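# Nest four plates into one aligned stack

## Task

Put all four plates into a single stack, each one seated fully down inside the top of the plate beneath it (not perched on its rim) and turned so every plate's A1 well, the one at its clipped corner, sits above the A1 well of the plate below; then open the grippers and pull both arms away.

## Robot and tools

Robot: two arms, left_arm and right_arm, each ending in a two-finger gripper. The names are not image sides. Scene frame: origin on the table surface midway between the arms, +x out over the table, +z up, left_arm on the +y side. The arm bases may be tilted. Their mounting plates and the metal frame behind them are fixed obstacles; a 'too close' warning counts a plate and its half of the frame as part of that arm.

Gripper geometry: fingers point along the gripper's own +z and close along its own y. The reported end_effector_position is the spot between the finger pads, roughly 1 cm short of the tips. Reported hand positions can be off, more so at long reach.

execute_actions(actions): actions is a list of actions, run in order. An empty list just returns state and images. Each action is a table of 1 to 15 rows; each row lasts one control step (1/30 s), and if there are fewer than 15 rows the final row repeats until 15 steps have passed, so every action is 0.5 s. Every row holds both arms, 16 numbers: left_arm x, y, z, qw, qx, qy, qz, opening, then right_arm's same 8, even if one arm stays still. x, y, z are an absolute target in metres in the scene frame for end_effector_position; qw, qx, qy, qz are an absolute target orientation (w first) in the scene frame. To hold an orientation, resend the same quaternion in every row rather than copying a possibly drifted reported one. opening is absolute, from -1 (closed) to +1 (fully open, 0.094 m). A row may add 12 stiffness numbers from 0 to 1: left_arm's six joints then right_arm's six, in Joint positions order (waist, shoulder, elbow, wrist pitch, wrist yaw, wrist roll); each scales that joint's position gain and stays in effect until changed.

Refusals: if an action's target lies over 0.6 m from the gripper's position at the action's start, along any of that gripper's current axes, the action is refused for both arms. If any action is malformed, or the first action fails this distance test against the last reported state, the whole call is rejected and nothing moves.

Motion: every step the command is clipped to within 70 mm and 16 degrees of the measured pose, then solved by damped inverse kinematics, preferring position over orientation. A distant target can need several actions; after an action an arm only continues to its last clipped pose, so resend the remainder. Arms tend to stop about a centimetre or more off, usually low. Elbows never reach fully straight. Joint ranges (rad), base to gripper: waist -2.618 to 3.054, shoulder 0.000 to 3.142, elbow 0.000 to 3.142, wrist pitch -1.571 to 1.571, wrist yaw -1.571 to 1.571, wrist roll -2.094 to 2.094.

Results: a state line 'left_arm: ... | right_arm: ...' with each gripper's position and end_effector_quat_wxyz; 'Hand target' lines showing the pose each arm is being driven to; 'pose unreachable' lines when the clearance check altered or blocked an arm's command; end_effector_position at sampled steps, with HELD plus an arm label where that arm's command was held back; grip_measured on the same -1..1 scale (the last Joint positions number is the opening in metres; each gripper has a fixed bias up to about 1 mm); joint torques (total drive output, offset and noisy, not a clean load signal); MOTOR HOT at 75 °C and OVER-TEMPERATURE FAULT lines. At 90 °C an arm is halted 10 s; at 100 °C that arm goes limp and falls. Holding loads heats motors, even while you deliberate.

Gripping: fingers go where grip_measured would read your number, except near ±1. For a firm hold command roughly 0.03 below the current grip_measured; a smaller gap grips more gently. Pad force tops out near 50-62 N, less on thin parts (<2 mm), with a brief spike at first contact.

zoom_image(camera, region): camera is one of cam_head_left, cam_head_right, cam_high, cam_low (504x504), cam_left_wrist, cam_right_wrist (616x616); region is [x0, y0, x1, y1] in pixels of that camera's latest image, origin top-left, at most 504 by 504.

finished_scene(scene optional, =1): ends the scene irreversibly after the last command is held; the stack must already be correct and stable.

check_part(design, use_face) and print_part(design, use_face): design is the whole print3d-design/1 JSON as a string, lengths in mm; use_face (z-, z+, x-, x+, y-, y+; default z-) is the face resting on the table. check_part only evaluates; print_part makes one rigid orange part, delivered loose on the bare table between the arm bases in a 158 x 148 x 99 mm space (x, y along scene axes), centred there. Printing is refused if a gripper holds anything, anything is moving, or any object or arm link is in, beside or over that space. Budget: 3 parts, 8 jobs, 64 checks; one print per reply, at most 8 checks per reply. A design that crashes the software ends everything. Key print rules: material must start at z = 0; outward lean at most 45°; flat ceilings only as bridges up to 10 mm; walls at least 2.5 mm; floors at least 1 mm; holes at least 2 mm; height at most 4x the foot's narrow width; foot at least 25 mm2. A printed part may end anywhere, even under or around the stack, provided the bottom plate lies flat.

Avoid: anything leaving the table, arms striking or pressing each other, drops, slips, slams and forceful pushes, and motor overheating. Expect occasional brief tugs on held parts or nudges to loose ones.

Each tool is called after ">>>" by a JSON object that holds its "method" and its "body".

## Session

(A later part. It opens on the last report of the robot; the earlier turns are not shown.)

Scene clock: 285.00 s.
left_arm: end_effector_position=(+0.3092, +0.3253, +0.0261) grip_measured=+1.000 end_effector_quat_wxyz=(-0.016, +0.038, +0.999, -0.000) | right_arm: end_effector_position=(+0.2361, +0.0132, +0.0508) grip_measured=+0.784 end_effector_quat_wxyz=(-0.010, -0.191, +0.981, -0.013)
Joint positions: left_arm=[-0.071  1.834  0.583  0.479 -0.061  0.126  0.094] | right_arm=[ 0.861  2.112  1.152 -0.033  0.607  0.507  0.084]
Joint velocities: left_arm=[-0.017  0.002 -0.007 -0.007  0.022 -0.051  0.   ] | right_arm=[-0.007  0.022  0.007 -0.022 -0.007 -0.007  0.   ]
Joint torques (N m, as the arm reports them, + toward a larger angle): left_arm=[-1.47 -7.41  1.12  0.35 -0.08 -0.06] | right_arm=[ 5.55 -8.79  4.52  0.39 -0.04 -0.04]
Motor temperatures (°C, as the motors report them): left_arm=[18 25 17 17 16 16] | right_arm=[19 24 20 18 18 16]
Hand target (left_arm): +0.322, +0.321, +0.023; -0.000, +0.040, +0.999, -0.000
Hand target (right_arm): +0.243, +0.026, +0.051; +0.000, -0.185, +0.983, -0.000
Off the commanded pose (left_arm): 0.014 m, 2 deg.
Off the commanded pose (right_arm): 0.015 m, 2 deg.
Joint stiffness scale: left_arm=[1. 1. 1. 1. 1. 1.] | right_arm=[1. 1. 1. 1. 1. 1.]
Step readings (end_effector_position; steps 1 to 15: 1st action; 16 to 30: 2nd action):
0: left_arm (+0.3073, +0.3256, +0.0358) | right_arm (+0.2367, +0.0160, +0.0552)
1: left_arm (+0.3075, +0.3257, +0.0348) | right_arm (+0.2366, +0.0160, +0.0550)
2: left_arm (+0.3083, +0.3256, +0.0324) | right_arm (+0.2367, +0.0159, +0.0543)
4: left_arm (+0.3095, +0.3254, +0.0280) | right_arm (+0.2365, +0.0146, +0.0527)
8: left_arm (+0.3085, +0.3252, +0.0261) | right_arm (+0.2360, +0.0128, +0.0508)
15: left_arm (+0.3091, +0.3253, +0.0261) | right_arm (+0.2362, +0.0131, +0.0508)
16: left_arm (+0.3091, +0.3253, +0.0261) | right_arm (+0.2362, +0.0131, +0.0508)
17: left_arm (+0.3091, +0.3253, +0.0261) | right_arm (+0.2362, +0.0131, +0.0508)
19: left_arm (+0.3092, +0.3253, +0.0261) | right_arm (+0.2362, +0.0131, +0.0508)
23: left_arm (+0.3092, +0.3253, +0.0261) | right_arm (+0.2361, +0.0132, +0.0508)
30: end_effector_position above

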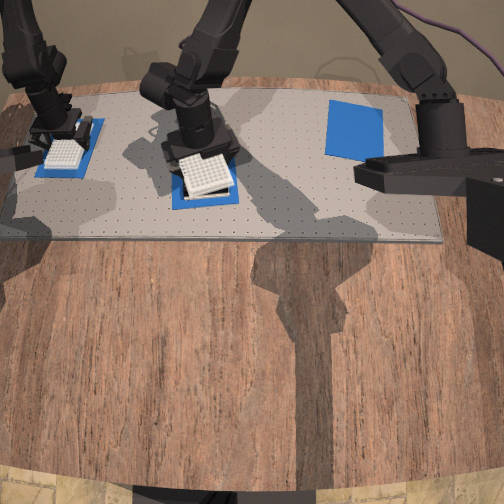

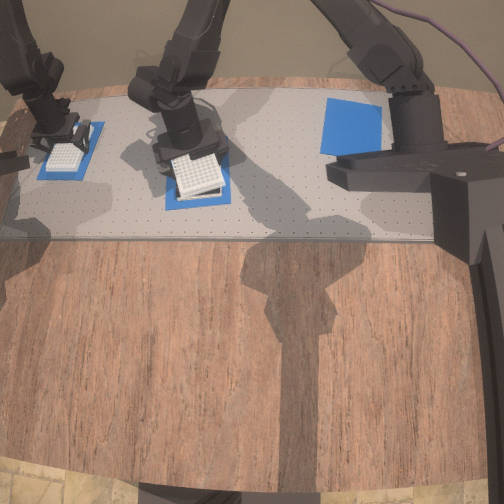

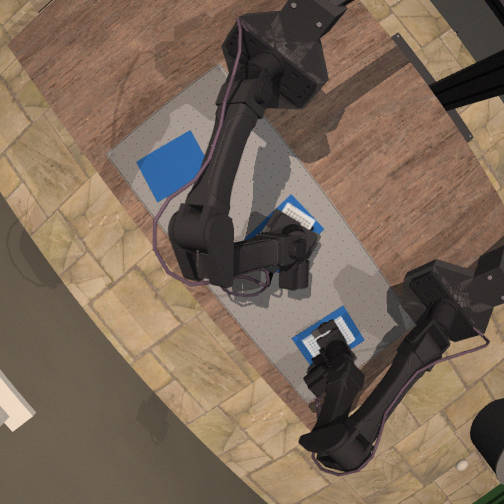

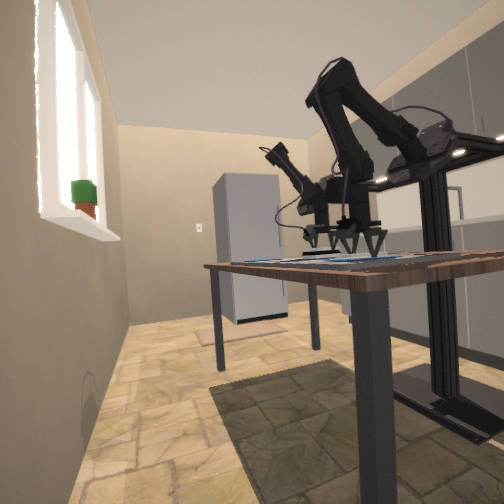

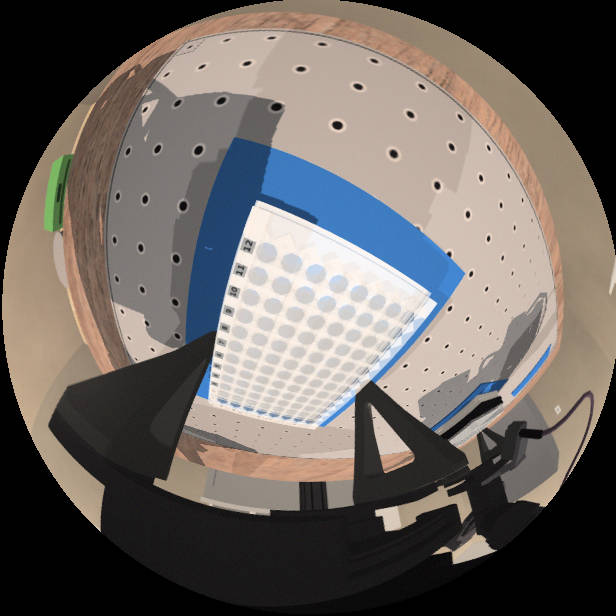

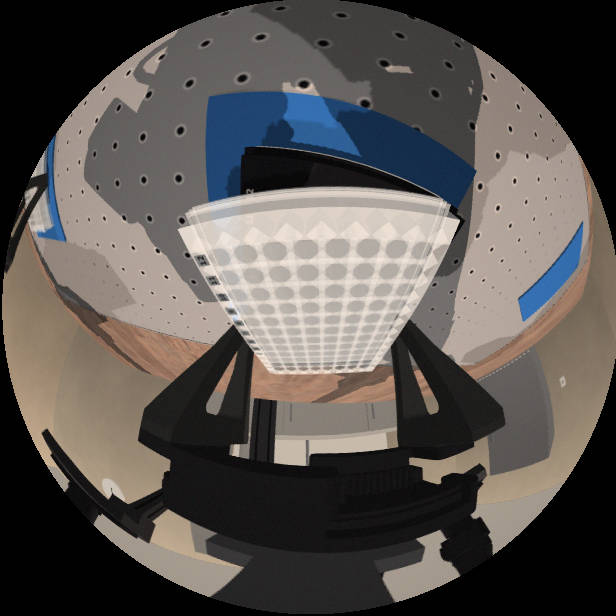

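>>> {"method": "execute_actions", "body": {"actions": [[[0.322,0.321,0.023,0,0.04,0.999,0,1,0.243,0.026,0.0505,0,-0.185,0.983,0,0.95],[0.322,0.321,0.023,0,0.04,0.999,0,1,0.243,0.026,0.0505,0,-0.185,0.983,0,0.95],[0.322,0.321,0.023,0,0.04,0.999,0,1,0.243,0.026,0.0505,0,-0.185,0.983,0,0.95],[0.322,0.321,0.023,0,0.04,0.999,0,1,0.243,0.026,0.0505,0,-0.185,0.983,0,0.95],[0.322,0.321,0.023,0,0.04,0.999,0,0.85,0.24,0.024,0.058,0,-0.185,0.983,0,0.95]],[[0.322,0.321,0.023,0,0.04,0.999,0,0.8,0.24,0.024,0.058,0,-0.185,0.983,0,0.82],[0.322,0.321,0.023,0,0.04,0.999,0,0.8,0.24,0.024,0.058,0,-0.185,0.983,0,0.82],[0.322,0.321,0.023,0,0.04,0.999,0,0.8,0.24,0.024,0.058,0,-0.185,0.983,0,0.82],[0.322,0.321,0.023,0,0.04,0.999,0,0.7,0.24,0.024,0.058,0,-0.185,0.983,0,0.71]]]}}

Scene clock: 291.80 s.
left_arm: end_effector_position=(+0.3092, +0.3256, +0.0261) grip_measured=+0.747 end_effector_quat_wxyz=(-0.016, +0.038, +0.999, +0.001) | right_arm: end_effector_position=(+0.2363, +0.0132, +0.0508) grip_measured=+0.788 end_effector_quat_wxyz=(-0.010, -0.191, +0.981, -0.013)
Joint positions: left_arm=[-0.071  1.834  0.583  0.48  -0.063  0.126  0.082] | right_arm=[ 0.861  2.112  1.152 -0.032  0.608  0.507  0.084]
Joint velocities: left_arm=[-0.012  0.007 -0.002 -0.007 -0.007  0.007 -0.001] | right_arm=[-0.002  0.017 -0.007 -0.051 -0.007 -0.037  0.   ]
Joint torques (N m, as the arm reports them, + toward a larger angle): left_arm=[-1.48 -7.41  1.11  0.35 -0.07 -0.06] | right_arm=[  6.46 -10.84   2.16   0.34   0.02   0.09]
Motor temperatures (°C, as the motors report them): left_arm=[17 25 17 17 16 16] | right_arm=[20 25 20 18 18 16]
Hand target (left_arm): +0.322, +0.321, +0.023; -0.000, +0.040, +0.999, -0.000
Hand target (right_arm): +0.240, +0.024, +0.058; +0.000, -0.185, +0.983, -0.000
Off the commanded pose (left_arm): 0.014 m, 2 deg.
Off the commanded pose (right_arm): 0.013 m, 2 deg.
Joint stiffness scale: left_arm=[1. 1. 1. 1. 1. 1.] | right_arm=[1. 1. 1. 1. 1. 1.]
Step readings (end_effector_position; steps 1 to 15: 1st action; 16 to 30: 2nd action):
0: left_arm (+0.3092, +0.3253, +0.0261) | right_arm (+0.2361, +0.0132, +0.0508)
1: left_arm (+0.3092, +0.3253, +0.0261) | right_arm (+0.2361, +0.0132, +0.0508)
2: left_arm (+0.3092, +0.3253, +0.0261) | right_arm (+0.2362, +0.0132, +0.0508)
4: left_arm (+0.3092, +0.3253, +0.0261) | right_arm (+0.2362, +0.0133, +0.0508)
8: left_arm (+0.3092, +0.3255, +0.0261) | right_arm (+0.2362, +0.0133, +0.0508)
15: left_arm (+0.3092, +0.3255, +0.0261) | right_arm (+0.2362, +0.0133, +0.0508)
16: left_arm (+0.3092, +0.3256, +0.0261) | right_arm (+0.2362, +0.0133, +0.0508)
17: left_arm (+0.3092, +0.3256, +0.0261) | right_arm (+0.2363, +0.0132, +0.0508)
19: left_arm (+0.3092, +0.3256, +0.0261) | right_arm (+0.2363, +0.0132, +0.0508)
23: left_arm (+0.3092, +0.3256, +0.0261) | right_arm (+0.2363, +0.0132, +0.0508)
30: end_effector_position above

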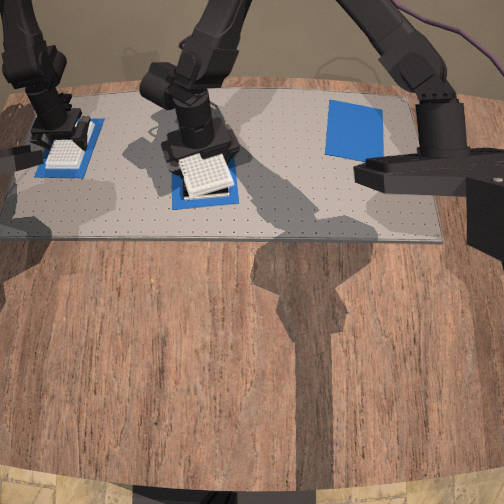

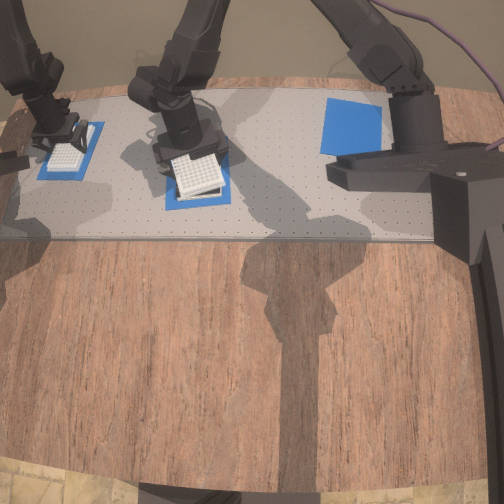

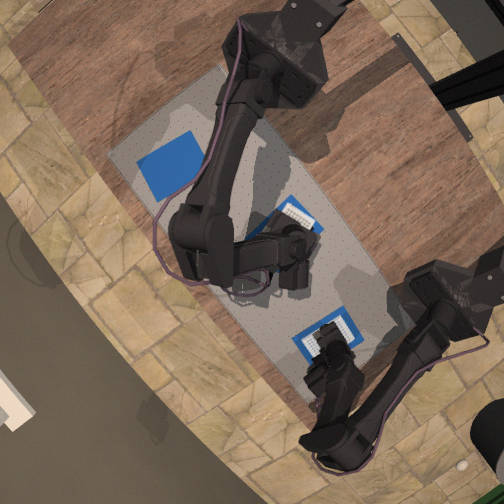

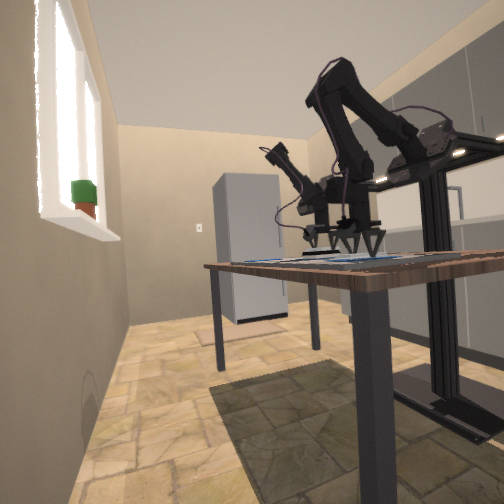

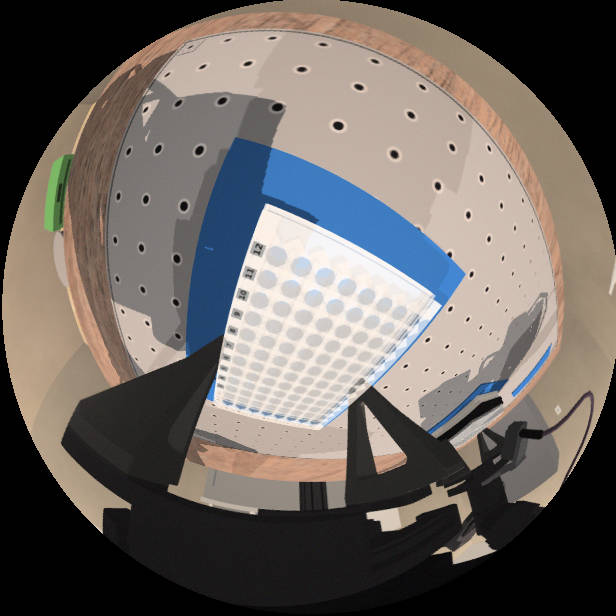

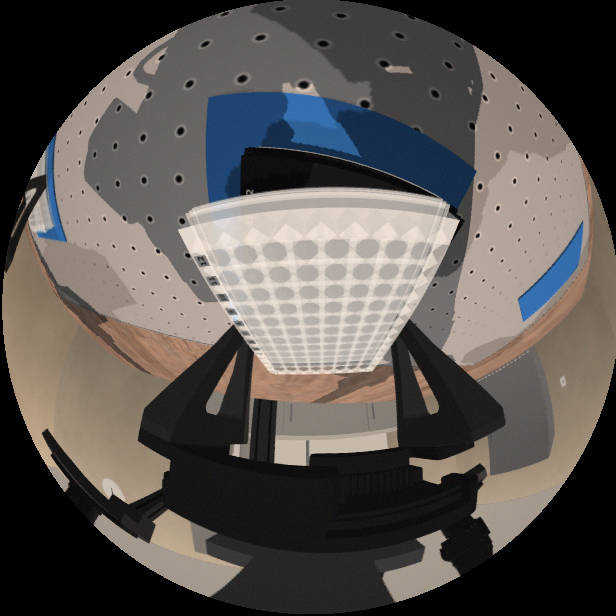

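Left has it. Right needs a larger lift.

>>> {"method": "execute_actions", "body": {"actions": [[[0.322,0.321,0.023,0,0.04,0.999,0,0.7,0.24,0.024,0.058,0,-0.185,0.983,0,0.95],[0.322,0.321,0.023,0,0.04,0.999,0,0.7,0.24,0.024,0.058,0,-0.185,0.983,0,0.95],[0.322,0.321,0.023,0,0.04,0.999,0,0.7,0.24,0.024,0.058,0,-0.185,0.983,0,0.95],[0.322,0.321,0.023,0,0.04,0.999,0,0.7,0.24,0.024,0.058,0,-0.185,0.983,0,0.95],[0.322,0.321,0.023,0,0.04,0.999,0,0.7,0.24,0.024,0.0615,0,-0.185,0.983,0,0.95]],[[0.322,0.321,0.023,0,0.04,0.999,0,0.7,0.24,0.024,0.0615,0,-0.185,0.983,0,0.82],[0.322,0.321,0.023,0,0.04,0.999,0,0.7,0.24,0.024,0.0615,0,-0.185,0.983,0,0.82],[0.322,0.321,0.023,0,0.04,0.999,0,0.7,0.24,0.024,0.0615,0,-0.185,0.983,0,0.82],[0.322,0.321,0.023,0,0.04,0.999,0,0.7,0.24,0.024,0.0615,0,-0.185,0.983,0,0.71]]]}}

Scene clock: 299.00 s.
left_arm: end_effector_position=(+0.3092, +0.3256, +0.0261) grip_measured=+0.747 end_effector_quat_wxyz=(-0.016, +0.038, +0.999, +0.001) | right_arm: end_effector_position=(+0.2363, +0.0132, +0.0508) grip_measured=+0.788 end_effector_quat_wxyz=(-0.010, -0.189, +0.982, -0.013)
Joint positions: left_arm=[-0.071  1.834  0.583  0.48  -0.063  0.126  0.082] | right_arm=[ 0.861  2.112  1.152 -0.032  0.608  0.512  0.084]
Joint velocities: left_arm=[-0.007 -0.002  0.007 -0.051  0.051 -0.022 -0.002] | right_arm=[-0.007 -0.007 -0.007 -0.051 -0.037 -0.022 -0.   ]
Joint torques (N m, as the arm reports them, + toward a larger angle): left_arm=[-1.47 -7.41  1.12  0.35 -0.06 -0.05] | right_arm=[  6.82 -11.79   1.7    0.26   0.03   0.09]
Motor temperatures (°C, as the motors report them): left_arm=[17 25 17 17 16 16] | right_arm=[20 26 19 18 18 16]
Hand target (left_arm): +0.322, +0.321, +0.023; -0.000, +0.040, +0.999, -0.000
Hand target (right_arm): +0.240, +0.024, +0.061; +0.000, -0.185, +0.983, -0.000
Off the commanded pose (left_arm): 0.014 m, 2 deg.
Off the commanded pose (right_arm): 0.016 m, 2 deg.
Joint stiffness scale: left_arm=[1. 1. 1. 1. 1. 1.] | right_arm=[1. 1. 1. 1. 1. 1.]
Step readings (end_effector_position; steps 1 to 15: 1st action; 16 to 30: 2nd action):
0: left_arm (+0.3092, +0.3256, +0.0261) | right_arm (+0.2363, +0.0132, +0.0508)
1: left_arm (+0.3092, +0.3256, +0.0261) | right_arm (+0.2363, +0.0132, +0.0508)
2: left_arm (+0.3092, +0.3256, +0.0261) | right_arm (+0.2363, +0.0132, +0.0508)
4: left_arm (+0.3092, +0.3256, +0.0261) | right_arm (+0.2363, +0.0132, +0.0508)
8: left_arm (+0.3092, +0.3256, +0.0261) | right_arm (+0.2363, +0.0132, +0.0508)
15: left_arm (+0.3092, +0.3256, +0.0261) | right_arm (+0.2363, +0.0132, +0.0508)
16: left_arm (+0.3092, +0.3256, +0.0261) | right_arm (+0.2363, +0.0132, +0.0508)
17: left_arm (+0.3092, +0.3256, +0.0261) | right_arm (+0.2363, +0.0132, +0.0508)
19: left_arm (+0.3092, +0.3256, +0.0261) | right_arm (+0.2363, +0.0132, +0.0508)
23: left_arm (+0.3092, +0.3256, +0.0261) | right_arm (+0.2363, +0.0132, +0.0508)
30: end_effector_position above

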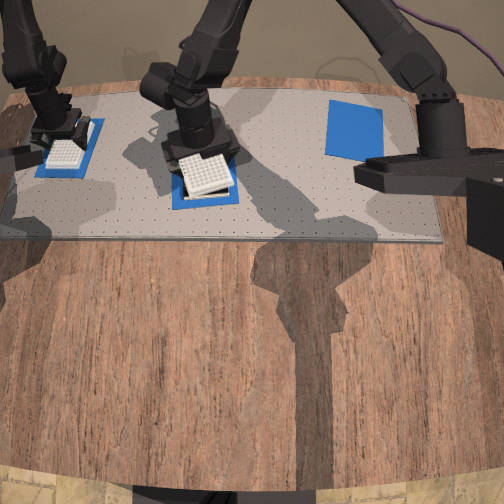

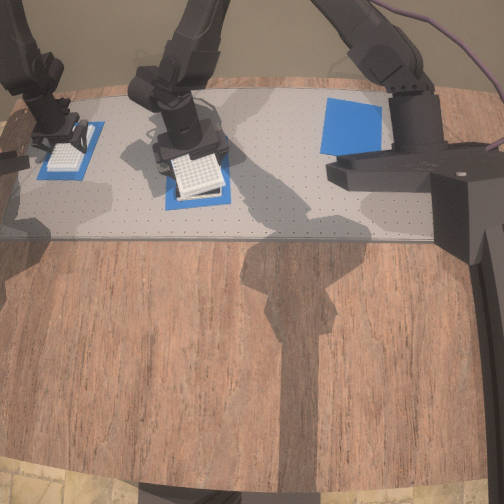

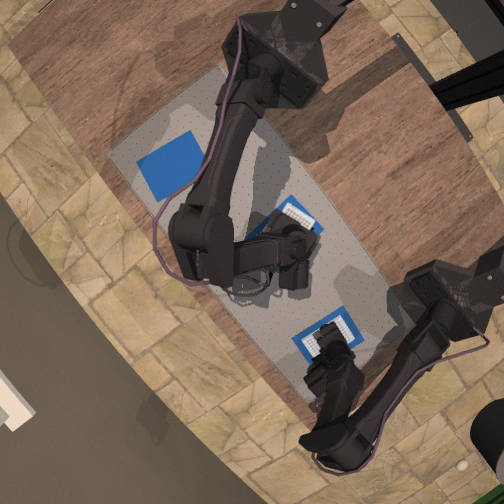

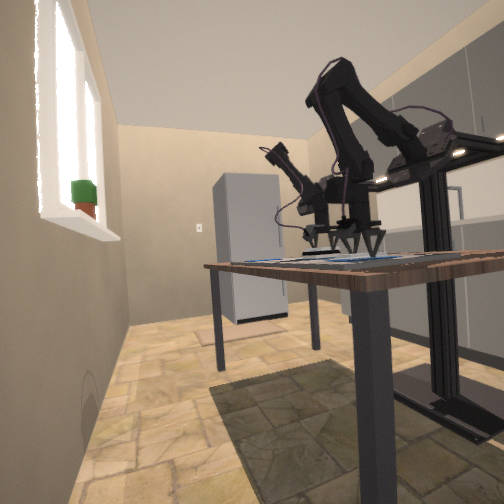

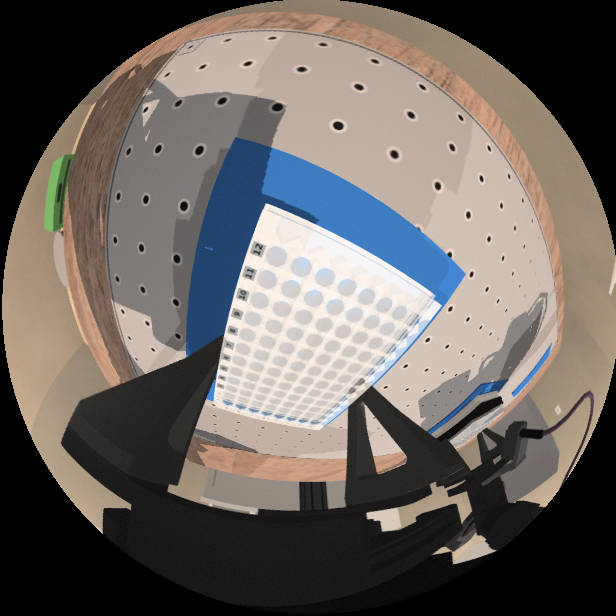

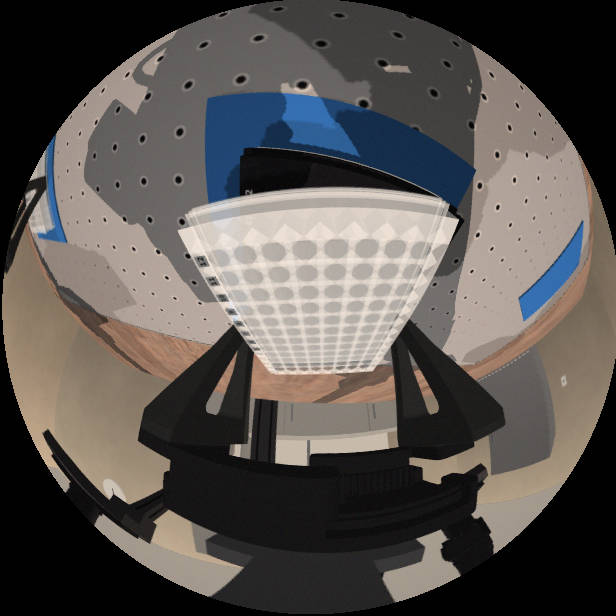

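>>> {"method": "execute_actions", "body": {"actions": [[[0.322,0.321,0.023,0,0.04,0.999,0,0.7,0.24,0.024,0.0615,0,-0.185,0.983,0,0.97],[0.322,0.321,0.023,0,0.04,0.999,0,0.7,0.24,0.024,0.0615,0,-0.185,0.983,0,0.97],[0.322,0.321,0.023,0,0.04,0.999,0,0.7,0.24,0.024,0.0615,0,-0.185,0.983,0,0.97],[0.322,0.321,0.023,0,0.04,0.999,0,0.7,0.24,0.024,0.0615,0,-0.185,0.983,0,0.97],[0.322,0.321,0.023,0,0.04,0.999,0,0.7,0.24,0.02,0.064,0,-0.185,0.983,0,0.97]]]}}

Scene clock: 303.63 s.
left_arm: end_effector_position=(+0.3092, +0.3256, +0.0261) grip_measured=+0.747 end_effector_quat_wxyz=(-0.016, +0.038, +0.999, +0.001) | right_arm: end_effector_position=(+0.2432, +0.0164, +0.0555) grip_measured=+0.968 end_effector_quat_wxyz=(-0.004, -0.183, +0.983, -0.008)
Joint positions: left_arm=[-0.071  1.834  0.583  0.48  -0.063  0.126  0.082] | right_arm=[ 0.861  2.092  1.152 -0.032  0.608  0.512  0.092]
Joint velocities: left_arm=[ 0.022 -0.022 -0.007  0.022 -0.066 -0.037  0.001] | right_arm=[ 0.002 -0.012 -0.012 -0.007 -0.051  0.007 -0.   ]
Joint torques (N m, as the arm reports them, + toward a larger angle): left_arm=[-1.47 -7.42  1.11  0.35 -0.06 -0.06] | right_arm=[  6.6  -11.53  -0.33   0.37   0.04   0.07]
Motor temperatures (°C, as the motors report them): left_arm=[17 25 17 17 16 16] | right_arm=[20 27 19 18 18 16]
Hand target (left_arm): +0.322, +0.321, +0.023; -0.000, +0.040, +0.999, -0.000
Hand target (right_arm): +0.240, +0.020, +0.064; +0.000, -0.185, +0.983, -0.000
Off the commanded pose (left_arm): 0.014 m, 2 deg.
Off the commanded pose (right_arm): 0.010 m, 1 deg.
Joint stiffness scale: left_arm=[1. 1. 1. 1. 1. 1.] | right_arm=[1. 1. 1. 1. 1. 1.]
Step readings (end_effector_position):
0: left_arm (+0.3092, +0.3256, +0.0261) | right_arm (+0.2363, +0.0132, +0.0508)
1: left_arm (+0.3092, +0.3256, +0.0261) | right_arm (+0.2363, +0.0132, +0.0508)
2: left_arm (+0.3092, +0.3256, +0.0261) | right_arm (+0.2363, +0.0132, +0.0508)
4: left_arm (+0.3092, +0.3256, +0.0261) | right_arm (+0.2363, +0.0132, +0.0508)
8: left_arm (+0.3092, +0.3256, +0.0261) | right_arm (+0.2399, +0.0149, +0.0533)
15: end_effector_position above

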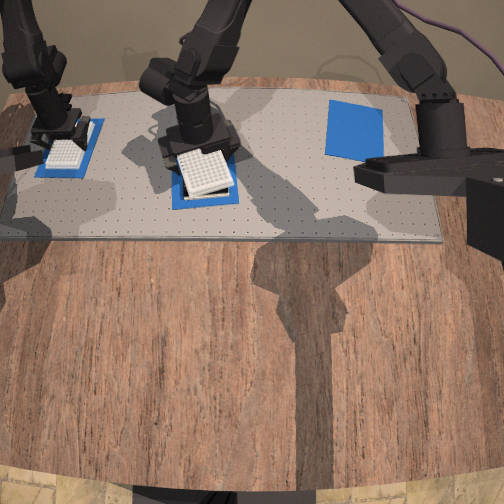

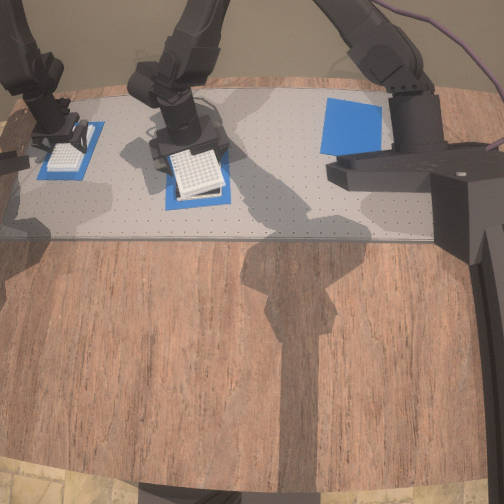

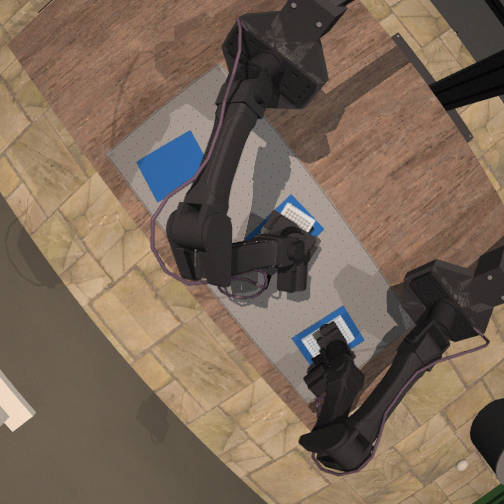

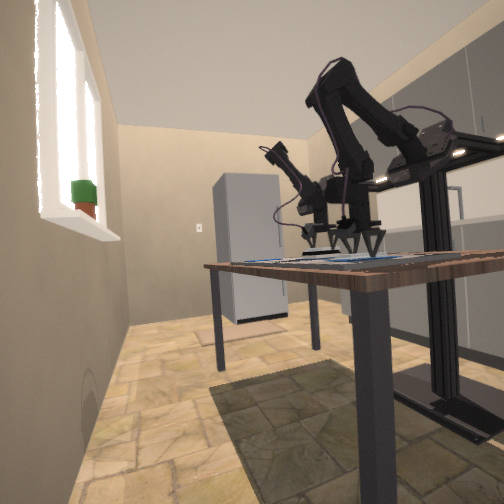

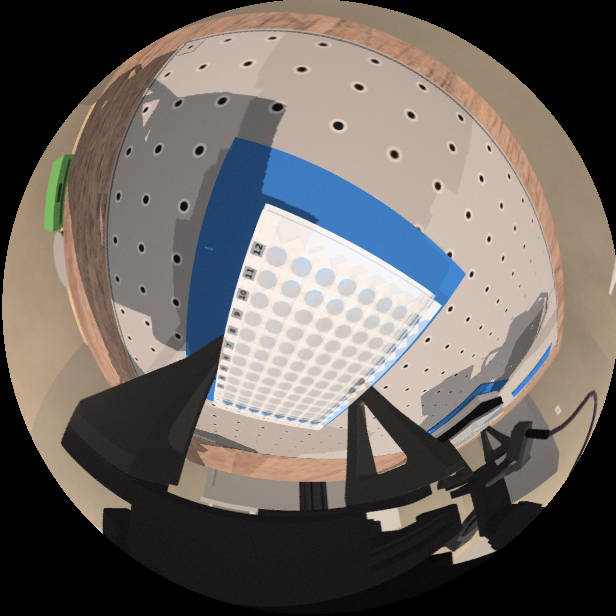

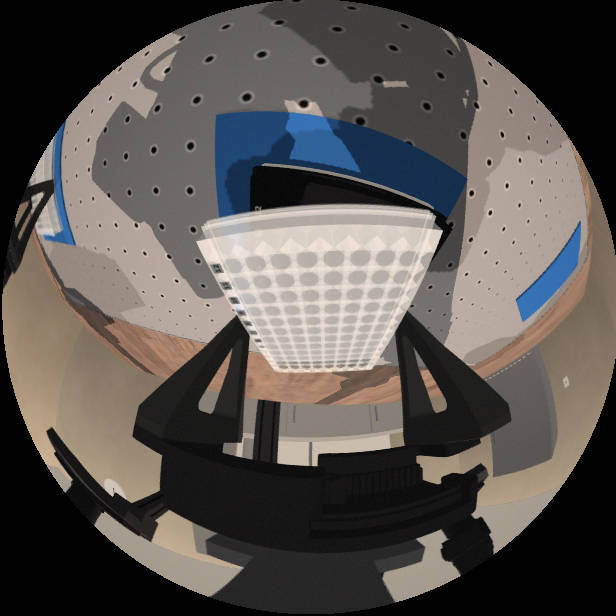

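>>> {"method": "execute_actions", "body": {"actions": [[[0.322,0.321,0.023,0,0.04,0.999,0,0.7,0.245,0.022,0.054,0,-0.185,0.983,0,0.97]],[[0.322,0.321,0.023,0,0.04,0.999,0,0.7,0.245,0.022,0.054,0,-0.185,0.983,0,0.82],[0.322,0.321,0.023,0,0.04,0.999,0,0.7,0.245,0.022,0.054,0,-0.185,0.983,0,0.82],[0.322,0.321,0.023,0,0.04,0.999,0,0.7,0.245,0.022,0.054,0,-0.185,0.983,0,0.82],[0.322,0.321,0.023,0,0.04,0.999,0,0.7,0.245,0.022,0.054,0,-0.185,0.983,0,0.71]]]}}

Scene clock: 312.00 s.
left_arm: end_effector_position=(+0.3092, +0.3256, +0.0261) grip_measured=+0.747 end_effector_quat_wxyz=(-0.016, +0.038, +0.999, +0.001) | right_arm: end_effector_position=(+0.2428, +0.0168, +0.0555) grip_measured=+0.749 end_effector_quat_wxyz=(-0.005, -0.187, +0.982, -0.007)
Joint positions: left_arm=[-0.071  1.834  0.583  0.48  -0.063  0.126  0.082] | right_arm=[ 0.861  2.092  1.152 -0.032  0.605  0.504  0.082]
Joint velocities: left_arm=[ 0.002 -0.012  0.007 -0.037  0.022 -0.007 -0.001] | right_arm=[-0.012  0.007  0.002  0.066 -0.007  0.066  0.001]
Joint torques (N m, as the arm reports them, + toward a larger angle): left_arm=[-1.46 -7.42  1.11  0.35 -0.07 -0.05] | right_arm=[ 5.19 -8.87  2.82  0.43 -0.06 -0.04]
Motor temperatures (°C, as the motors report them): left_arm=[17 25 17 17 16 16] | right_arm=[21 27 19 18 18 16]
Hand target (left_arm): +0.322, +0.321, +0.023; -0.000, +0.040, +0.999, -0.000
Hand target (right_arm): +0.245, +0.022, +0.054; -0.000, -0.185, +0.983, -0.000
Off the commanded pose (left_arm): 0.014 m, 2 deg.
Off the commanded pose (right_arm): 0.006 m, 1 deg.
Joint stiffness scale: left_arm=[1. 1. 1. 1. 1. 1.] | right_arm=[1. 1. 1. 1. 1. 1.]
Step readings (end_effector_position; steps 1 to 15: 1st action; 16 to 30: 2nd action):
0: left_arm (+0.3092, +0.3256, +0.0261) | right_arm (+0.2432, +0.0164, +0.0555)
1: left_arm (+0.3092, +0.3256, +0.0261) | right_arm (+0.2432, +0.0164, +0.0555)
2: left_arm (+0.3092, +0.3256, +0.0261) | right_arm (+0.2431, +0.0165, +0.0555)
4: left_arm (+0.3092, +0.3256, +0.0261) | right_arm (+0.2431, +0.0166, +0.0555)
8: left_arm (+0.3092, +0.3256, +0.0261) | right_arm (+0.2430, +0.0167, +0.0555)
15: left_arm (+0.3092, +0.3256, +0.0261) | right_arm (+0.2429, +0.0167, +0.0555)
16: left_arm (+0.3092, +0.3256, +0.0261) | right_arm (+0.2429, +0.0167, +0.0555)
17: left_arm (+0.3092, +0.3256, +0.0261) | right_arm (+0.2429, +0.0168, +0.0555)
19: left_arm (+0.3092, +0.3256, +0.0261) | right_arm (+0.2429, +0.0168, +0.0555)
23: left_arm (+0.3092, +0.3256, +0.0261) | right_arm (+0.2429, +0.0168, +0.0555)
30: end_effector_position above

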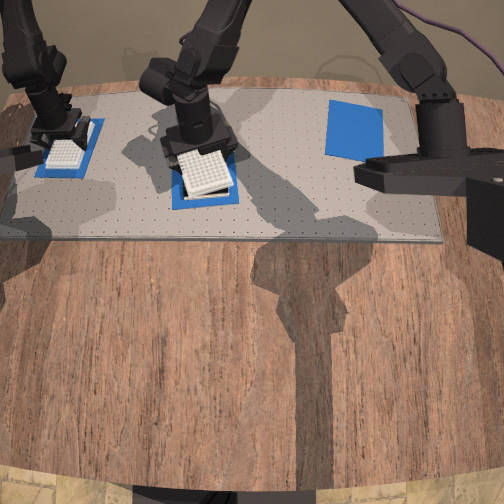

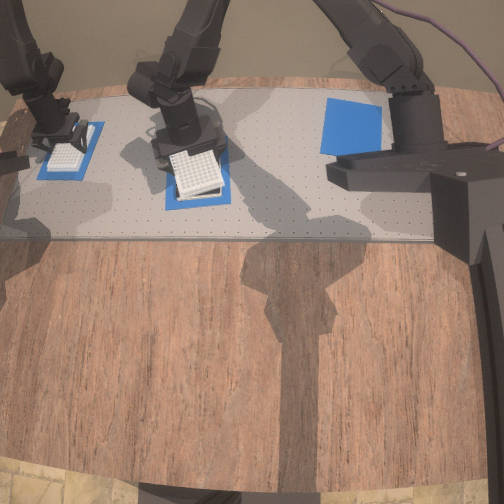

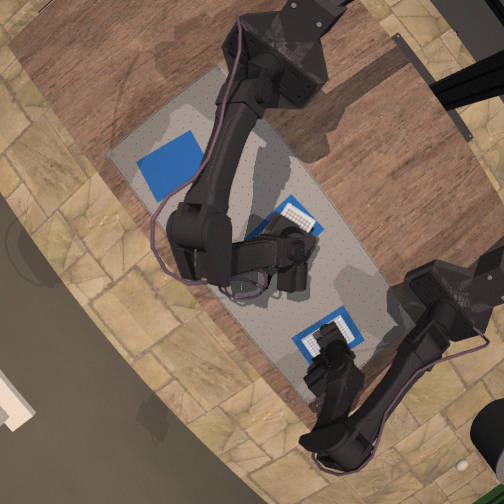

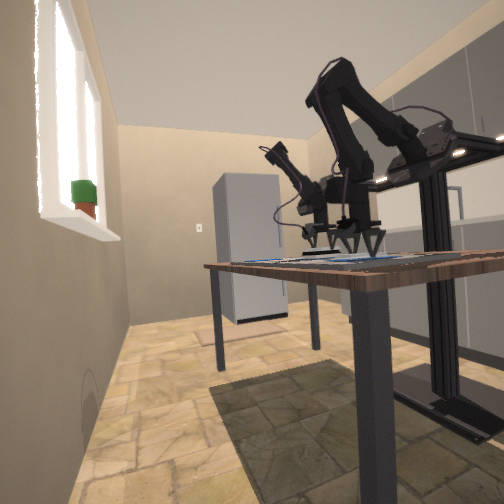

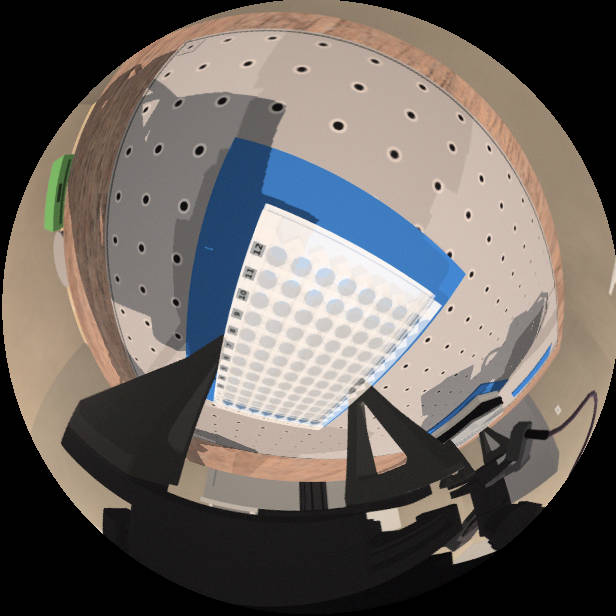

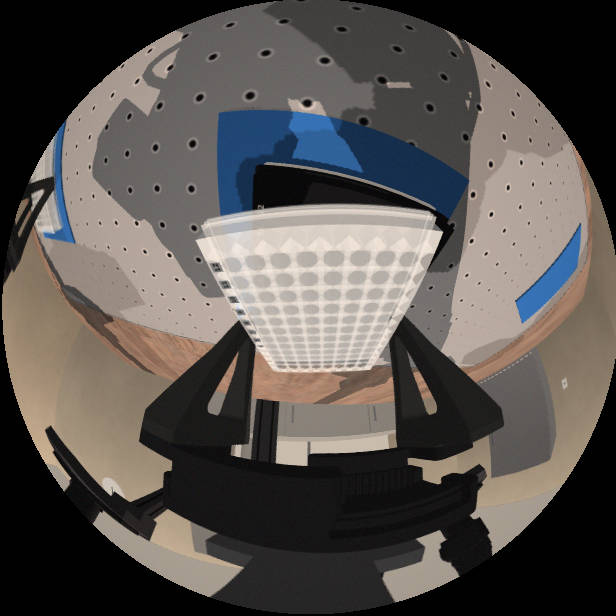

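>>> {"method": "execute_actions", "body": {"actions": [[[0.322,0.321,0.023,0,0.04,0.999,0,0.7,0.243,0.02,0.072,0,-0.185,0.983,0,0.71]],[[0.322,0.321,0.023,0,0.04,0.999,0,0.7,0.25,0.022,0.068,0,-0.078,0.997,0,0.71]],[[0.322,0.321,0.023,0,0.04,0.999,0,0.7,0.252,0.022,0.06,0,-0.078,0.997,0,0.71]]]}}

>>> {"method": "zoom_image", "body": {"camera": "cam_head_left", "region": [160,125,250,215]}}

>>> {"method": "zoom_image", "body": {"camera": "cam_right_wrist", "region": [170,140,490,340]}}

Scene clock: 317.93 s.
left_arm: end_effector_position=(+0.3092, +0.3256, +0.0261) grip_measured=+0.747 end_effector_quat_wxyz=(-0.016, +0.038, +0.999, +0.001) | right_arm: end_effector_position=(+0.2504, +0.0155, +0.0601) grip_measured=+0.749 end_effector_quat_wxyz=(-0.001, -0.079, +0.997, -0.005)
Joint positions: left_arm=[-0.071  1.834  0.583  0.48  -0.063  0.126  0.082] | right_arm=[ 0.854  2.067  1.146 -0.04   0.602  0.71   0.082]
Joint velocities: left_arm=[ 0.002  0.012 -0.017 -0.051 -0.051 -0.007 -0.001] | right_arm=[-0.017 -0.002 -0.007 -0.125 -0.037 -0.051  0.   ]
Joint torques (N m, as the arm reports them, + toward a larger angle): left_arm=[-1.48 -7.42  1.13  0.35 -0.06 -0.05] | right_arm=[ 5.42 -8.84  3.92  0.23 -0.05  0.03]
Motor temperatures (°C, as the motors report them): left_arm=[17 25 17 17 16 16] | right_arm=[21 27 19 18 18 16]
Hand target (left_arm): +0.322, +0.321, +0.023; -0.000, +0.040, +0.999, -0.000
Hand target (right_arm): +0.252, +0.022, +0.060; +0.000, -0.078, +0.997, +0.000
Off the commanded pose (left_arm): 0.014 m, 2 deg.
Off the commanded pose (right_arm): 0.007 m, 1 deg.
Joint stiffness scale: left_arm=[1. 1. 1. 1. 1. 1.] | right_arm=[1. 1. 1. 1. 1. 1.]
Step readings (end_effector_position; steps 1 to 15: 1st action; 16 to 30: 2nd action; 31 to 45: 3rd action):
0: left_arm (+0.3092, +0.3256, +0.0261) | right_arm (+0.2428, +0.0168, +0.0555)
1: left_arm (+0.3092, +0.3256, +0.0261) | right_arm (+0.2434, +0.0171, +0.0560)
2: left_arm (+0.3092, +0.3256, +0.0261) | right_arm (+0.2437, +0.0166, +0.0568)
4: left_arm (+0.3092, +0.3256, +0.0261) | right_arm (+0.2461, +0.0169, +0.0591)
8: left_arm (+0.3092, +0.3256, +0.0261) | right_arm (+0.2496, +0.0182, +0.0615)
15: left_arm (+0.3092, +0.3256, +0.0261) | right_arm (+0.2497, +0.0182, +0.0616)
16: left_arm (+0.3092, +0.3256, +0.0261) | right_arm (+0.2496, +0.0182, +0.0616)
17: left_arm (+0.3092, +0.3256, +0.0261) | right_arm (+0.2496, +0.0182, +0.0616)
19: left_arm (+0.3092, +0.3256, +0.0261) | right_arm (+0.2496, +0.0182, +0.0616)
23: left_arm (+0.3092, +0.3256, +0.0261) | right_arm (+0.2495, +0.0181, +0.0616)
30: left_arm (+0.3092, +0.3256, +0.0261) | right_arm (+0.2490, +0.0175, +0.0616)
31: left_arm (+0.3092, +0.3256, +0.0261) | right_arm (+0.2490, +0.0174, +0.0615)
32: left_arm (+0.3092, +0.3256, +0.0261) | right_arm (+0.2491, +0.0173, +0.0614)
34: left_arm (+0.3092, +0.3256, +0.0261) | right_arm (+0.2497, +0.0165, +0.0608)
38: left_arm (+0.3092, +0.3256, +0.0261) | right_arm (+0.2505, +0.0155, +0.0601)
45: end_effector_position above

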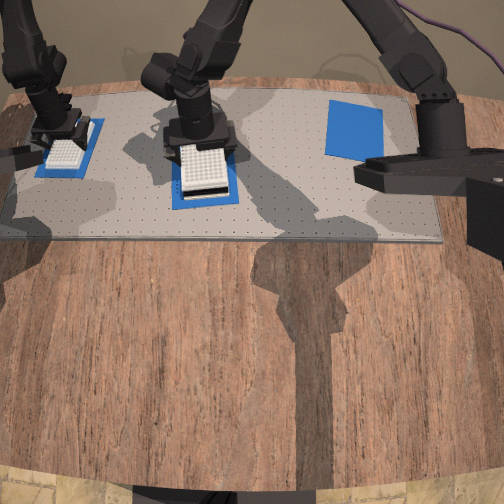

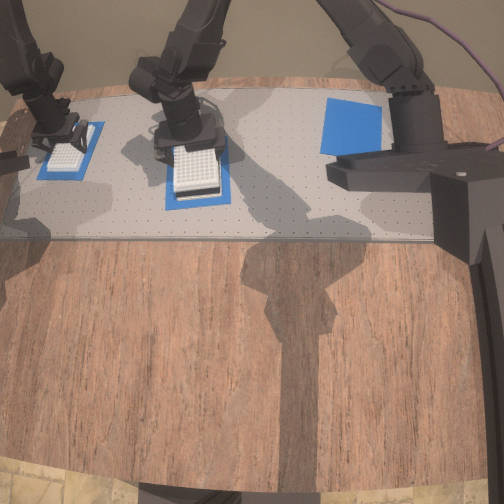

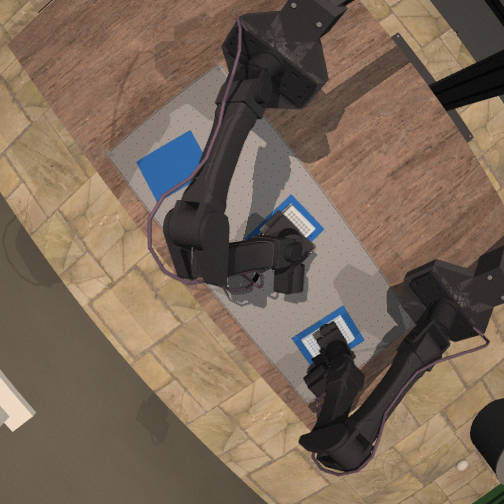

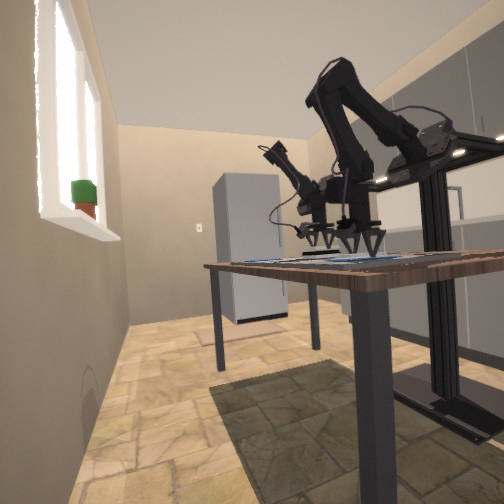

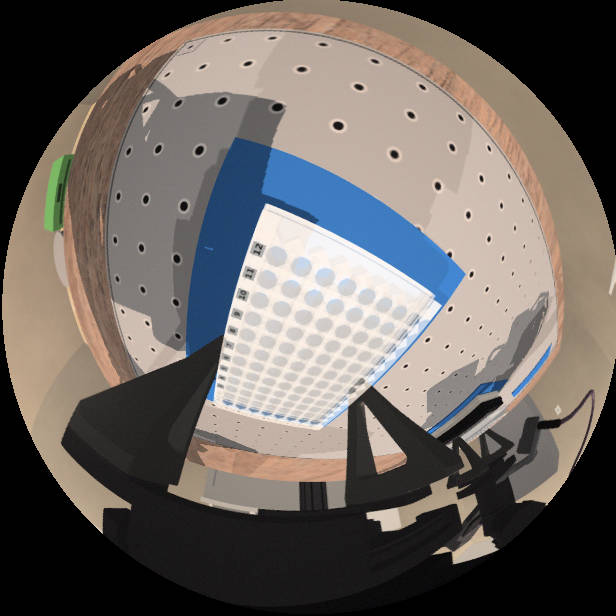

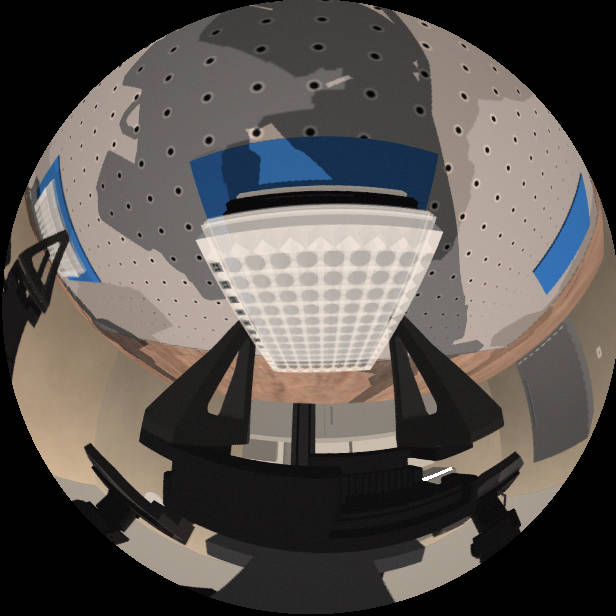

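Region (160, 125, 250, 215) of cam_head_left's 504x504 image, scaled by 5.600, with more detail than that image has.

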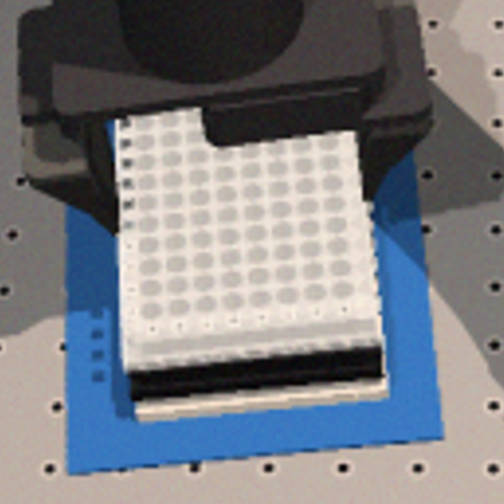

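Region (170, 140, 490, 340) of cam_right_wrist's 616x616 image, scaled by 1.575, with more detail than that image has; it fills the top 315 rows of this view, and the rest is white.

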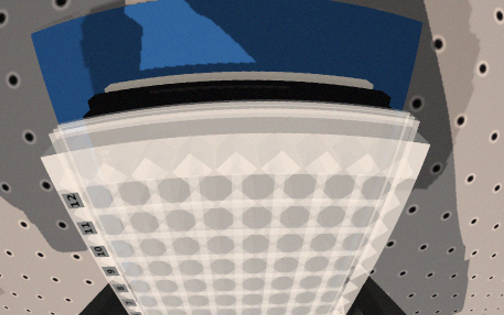

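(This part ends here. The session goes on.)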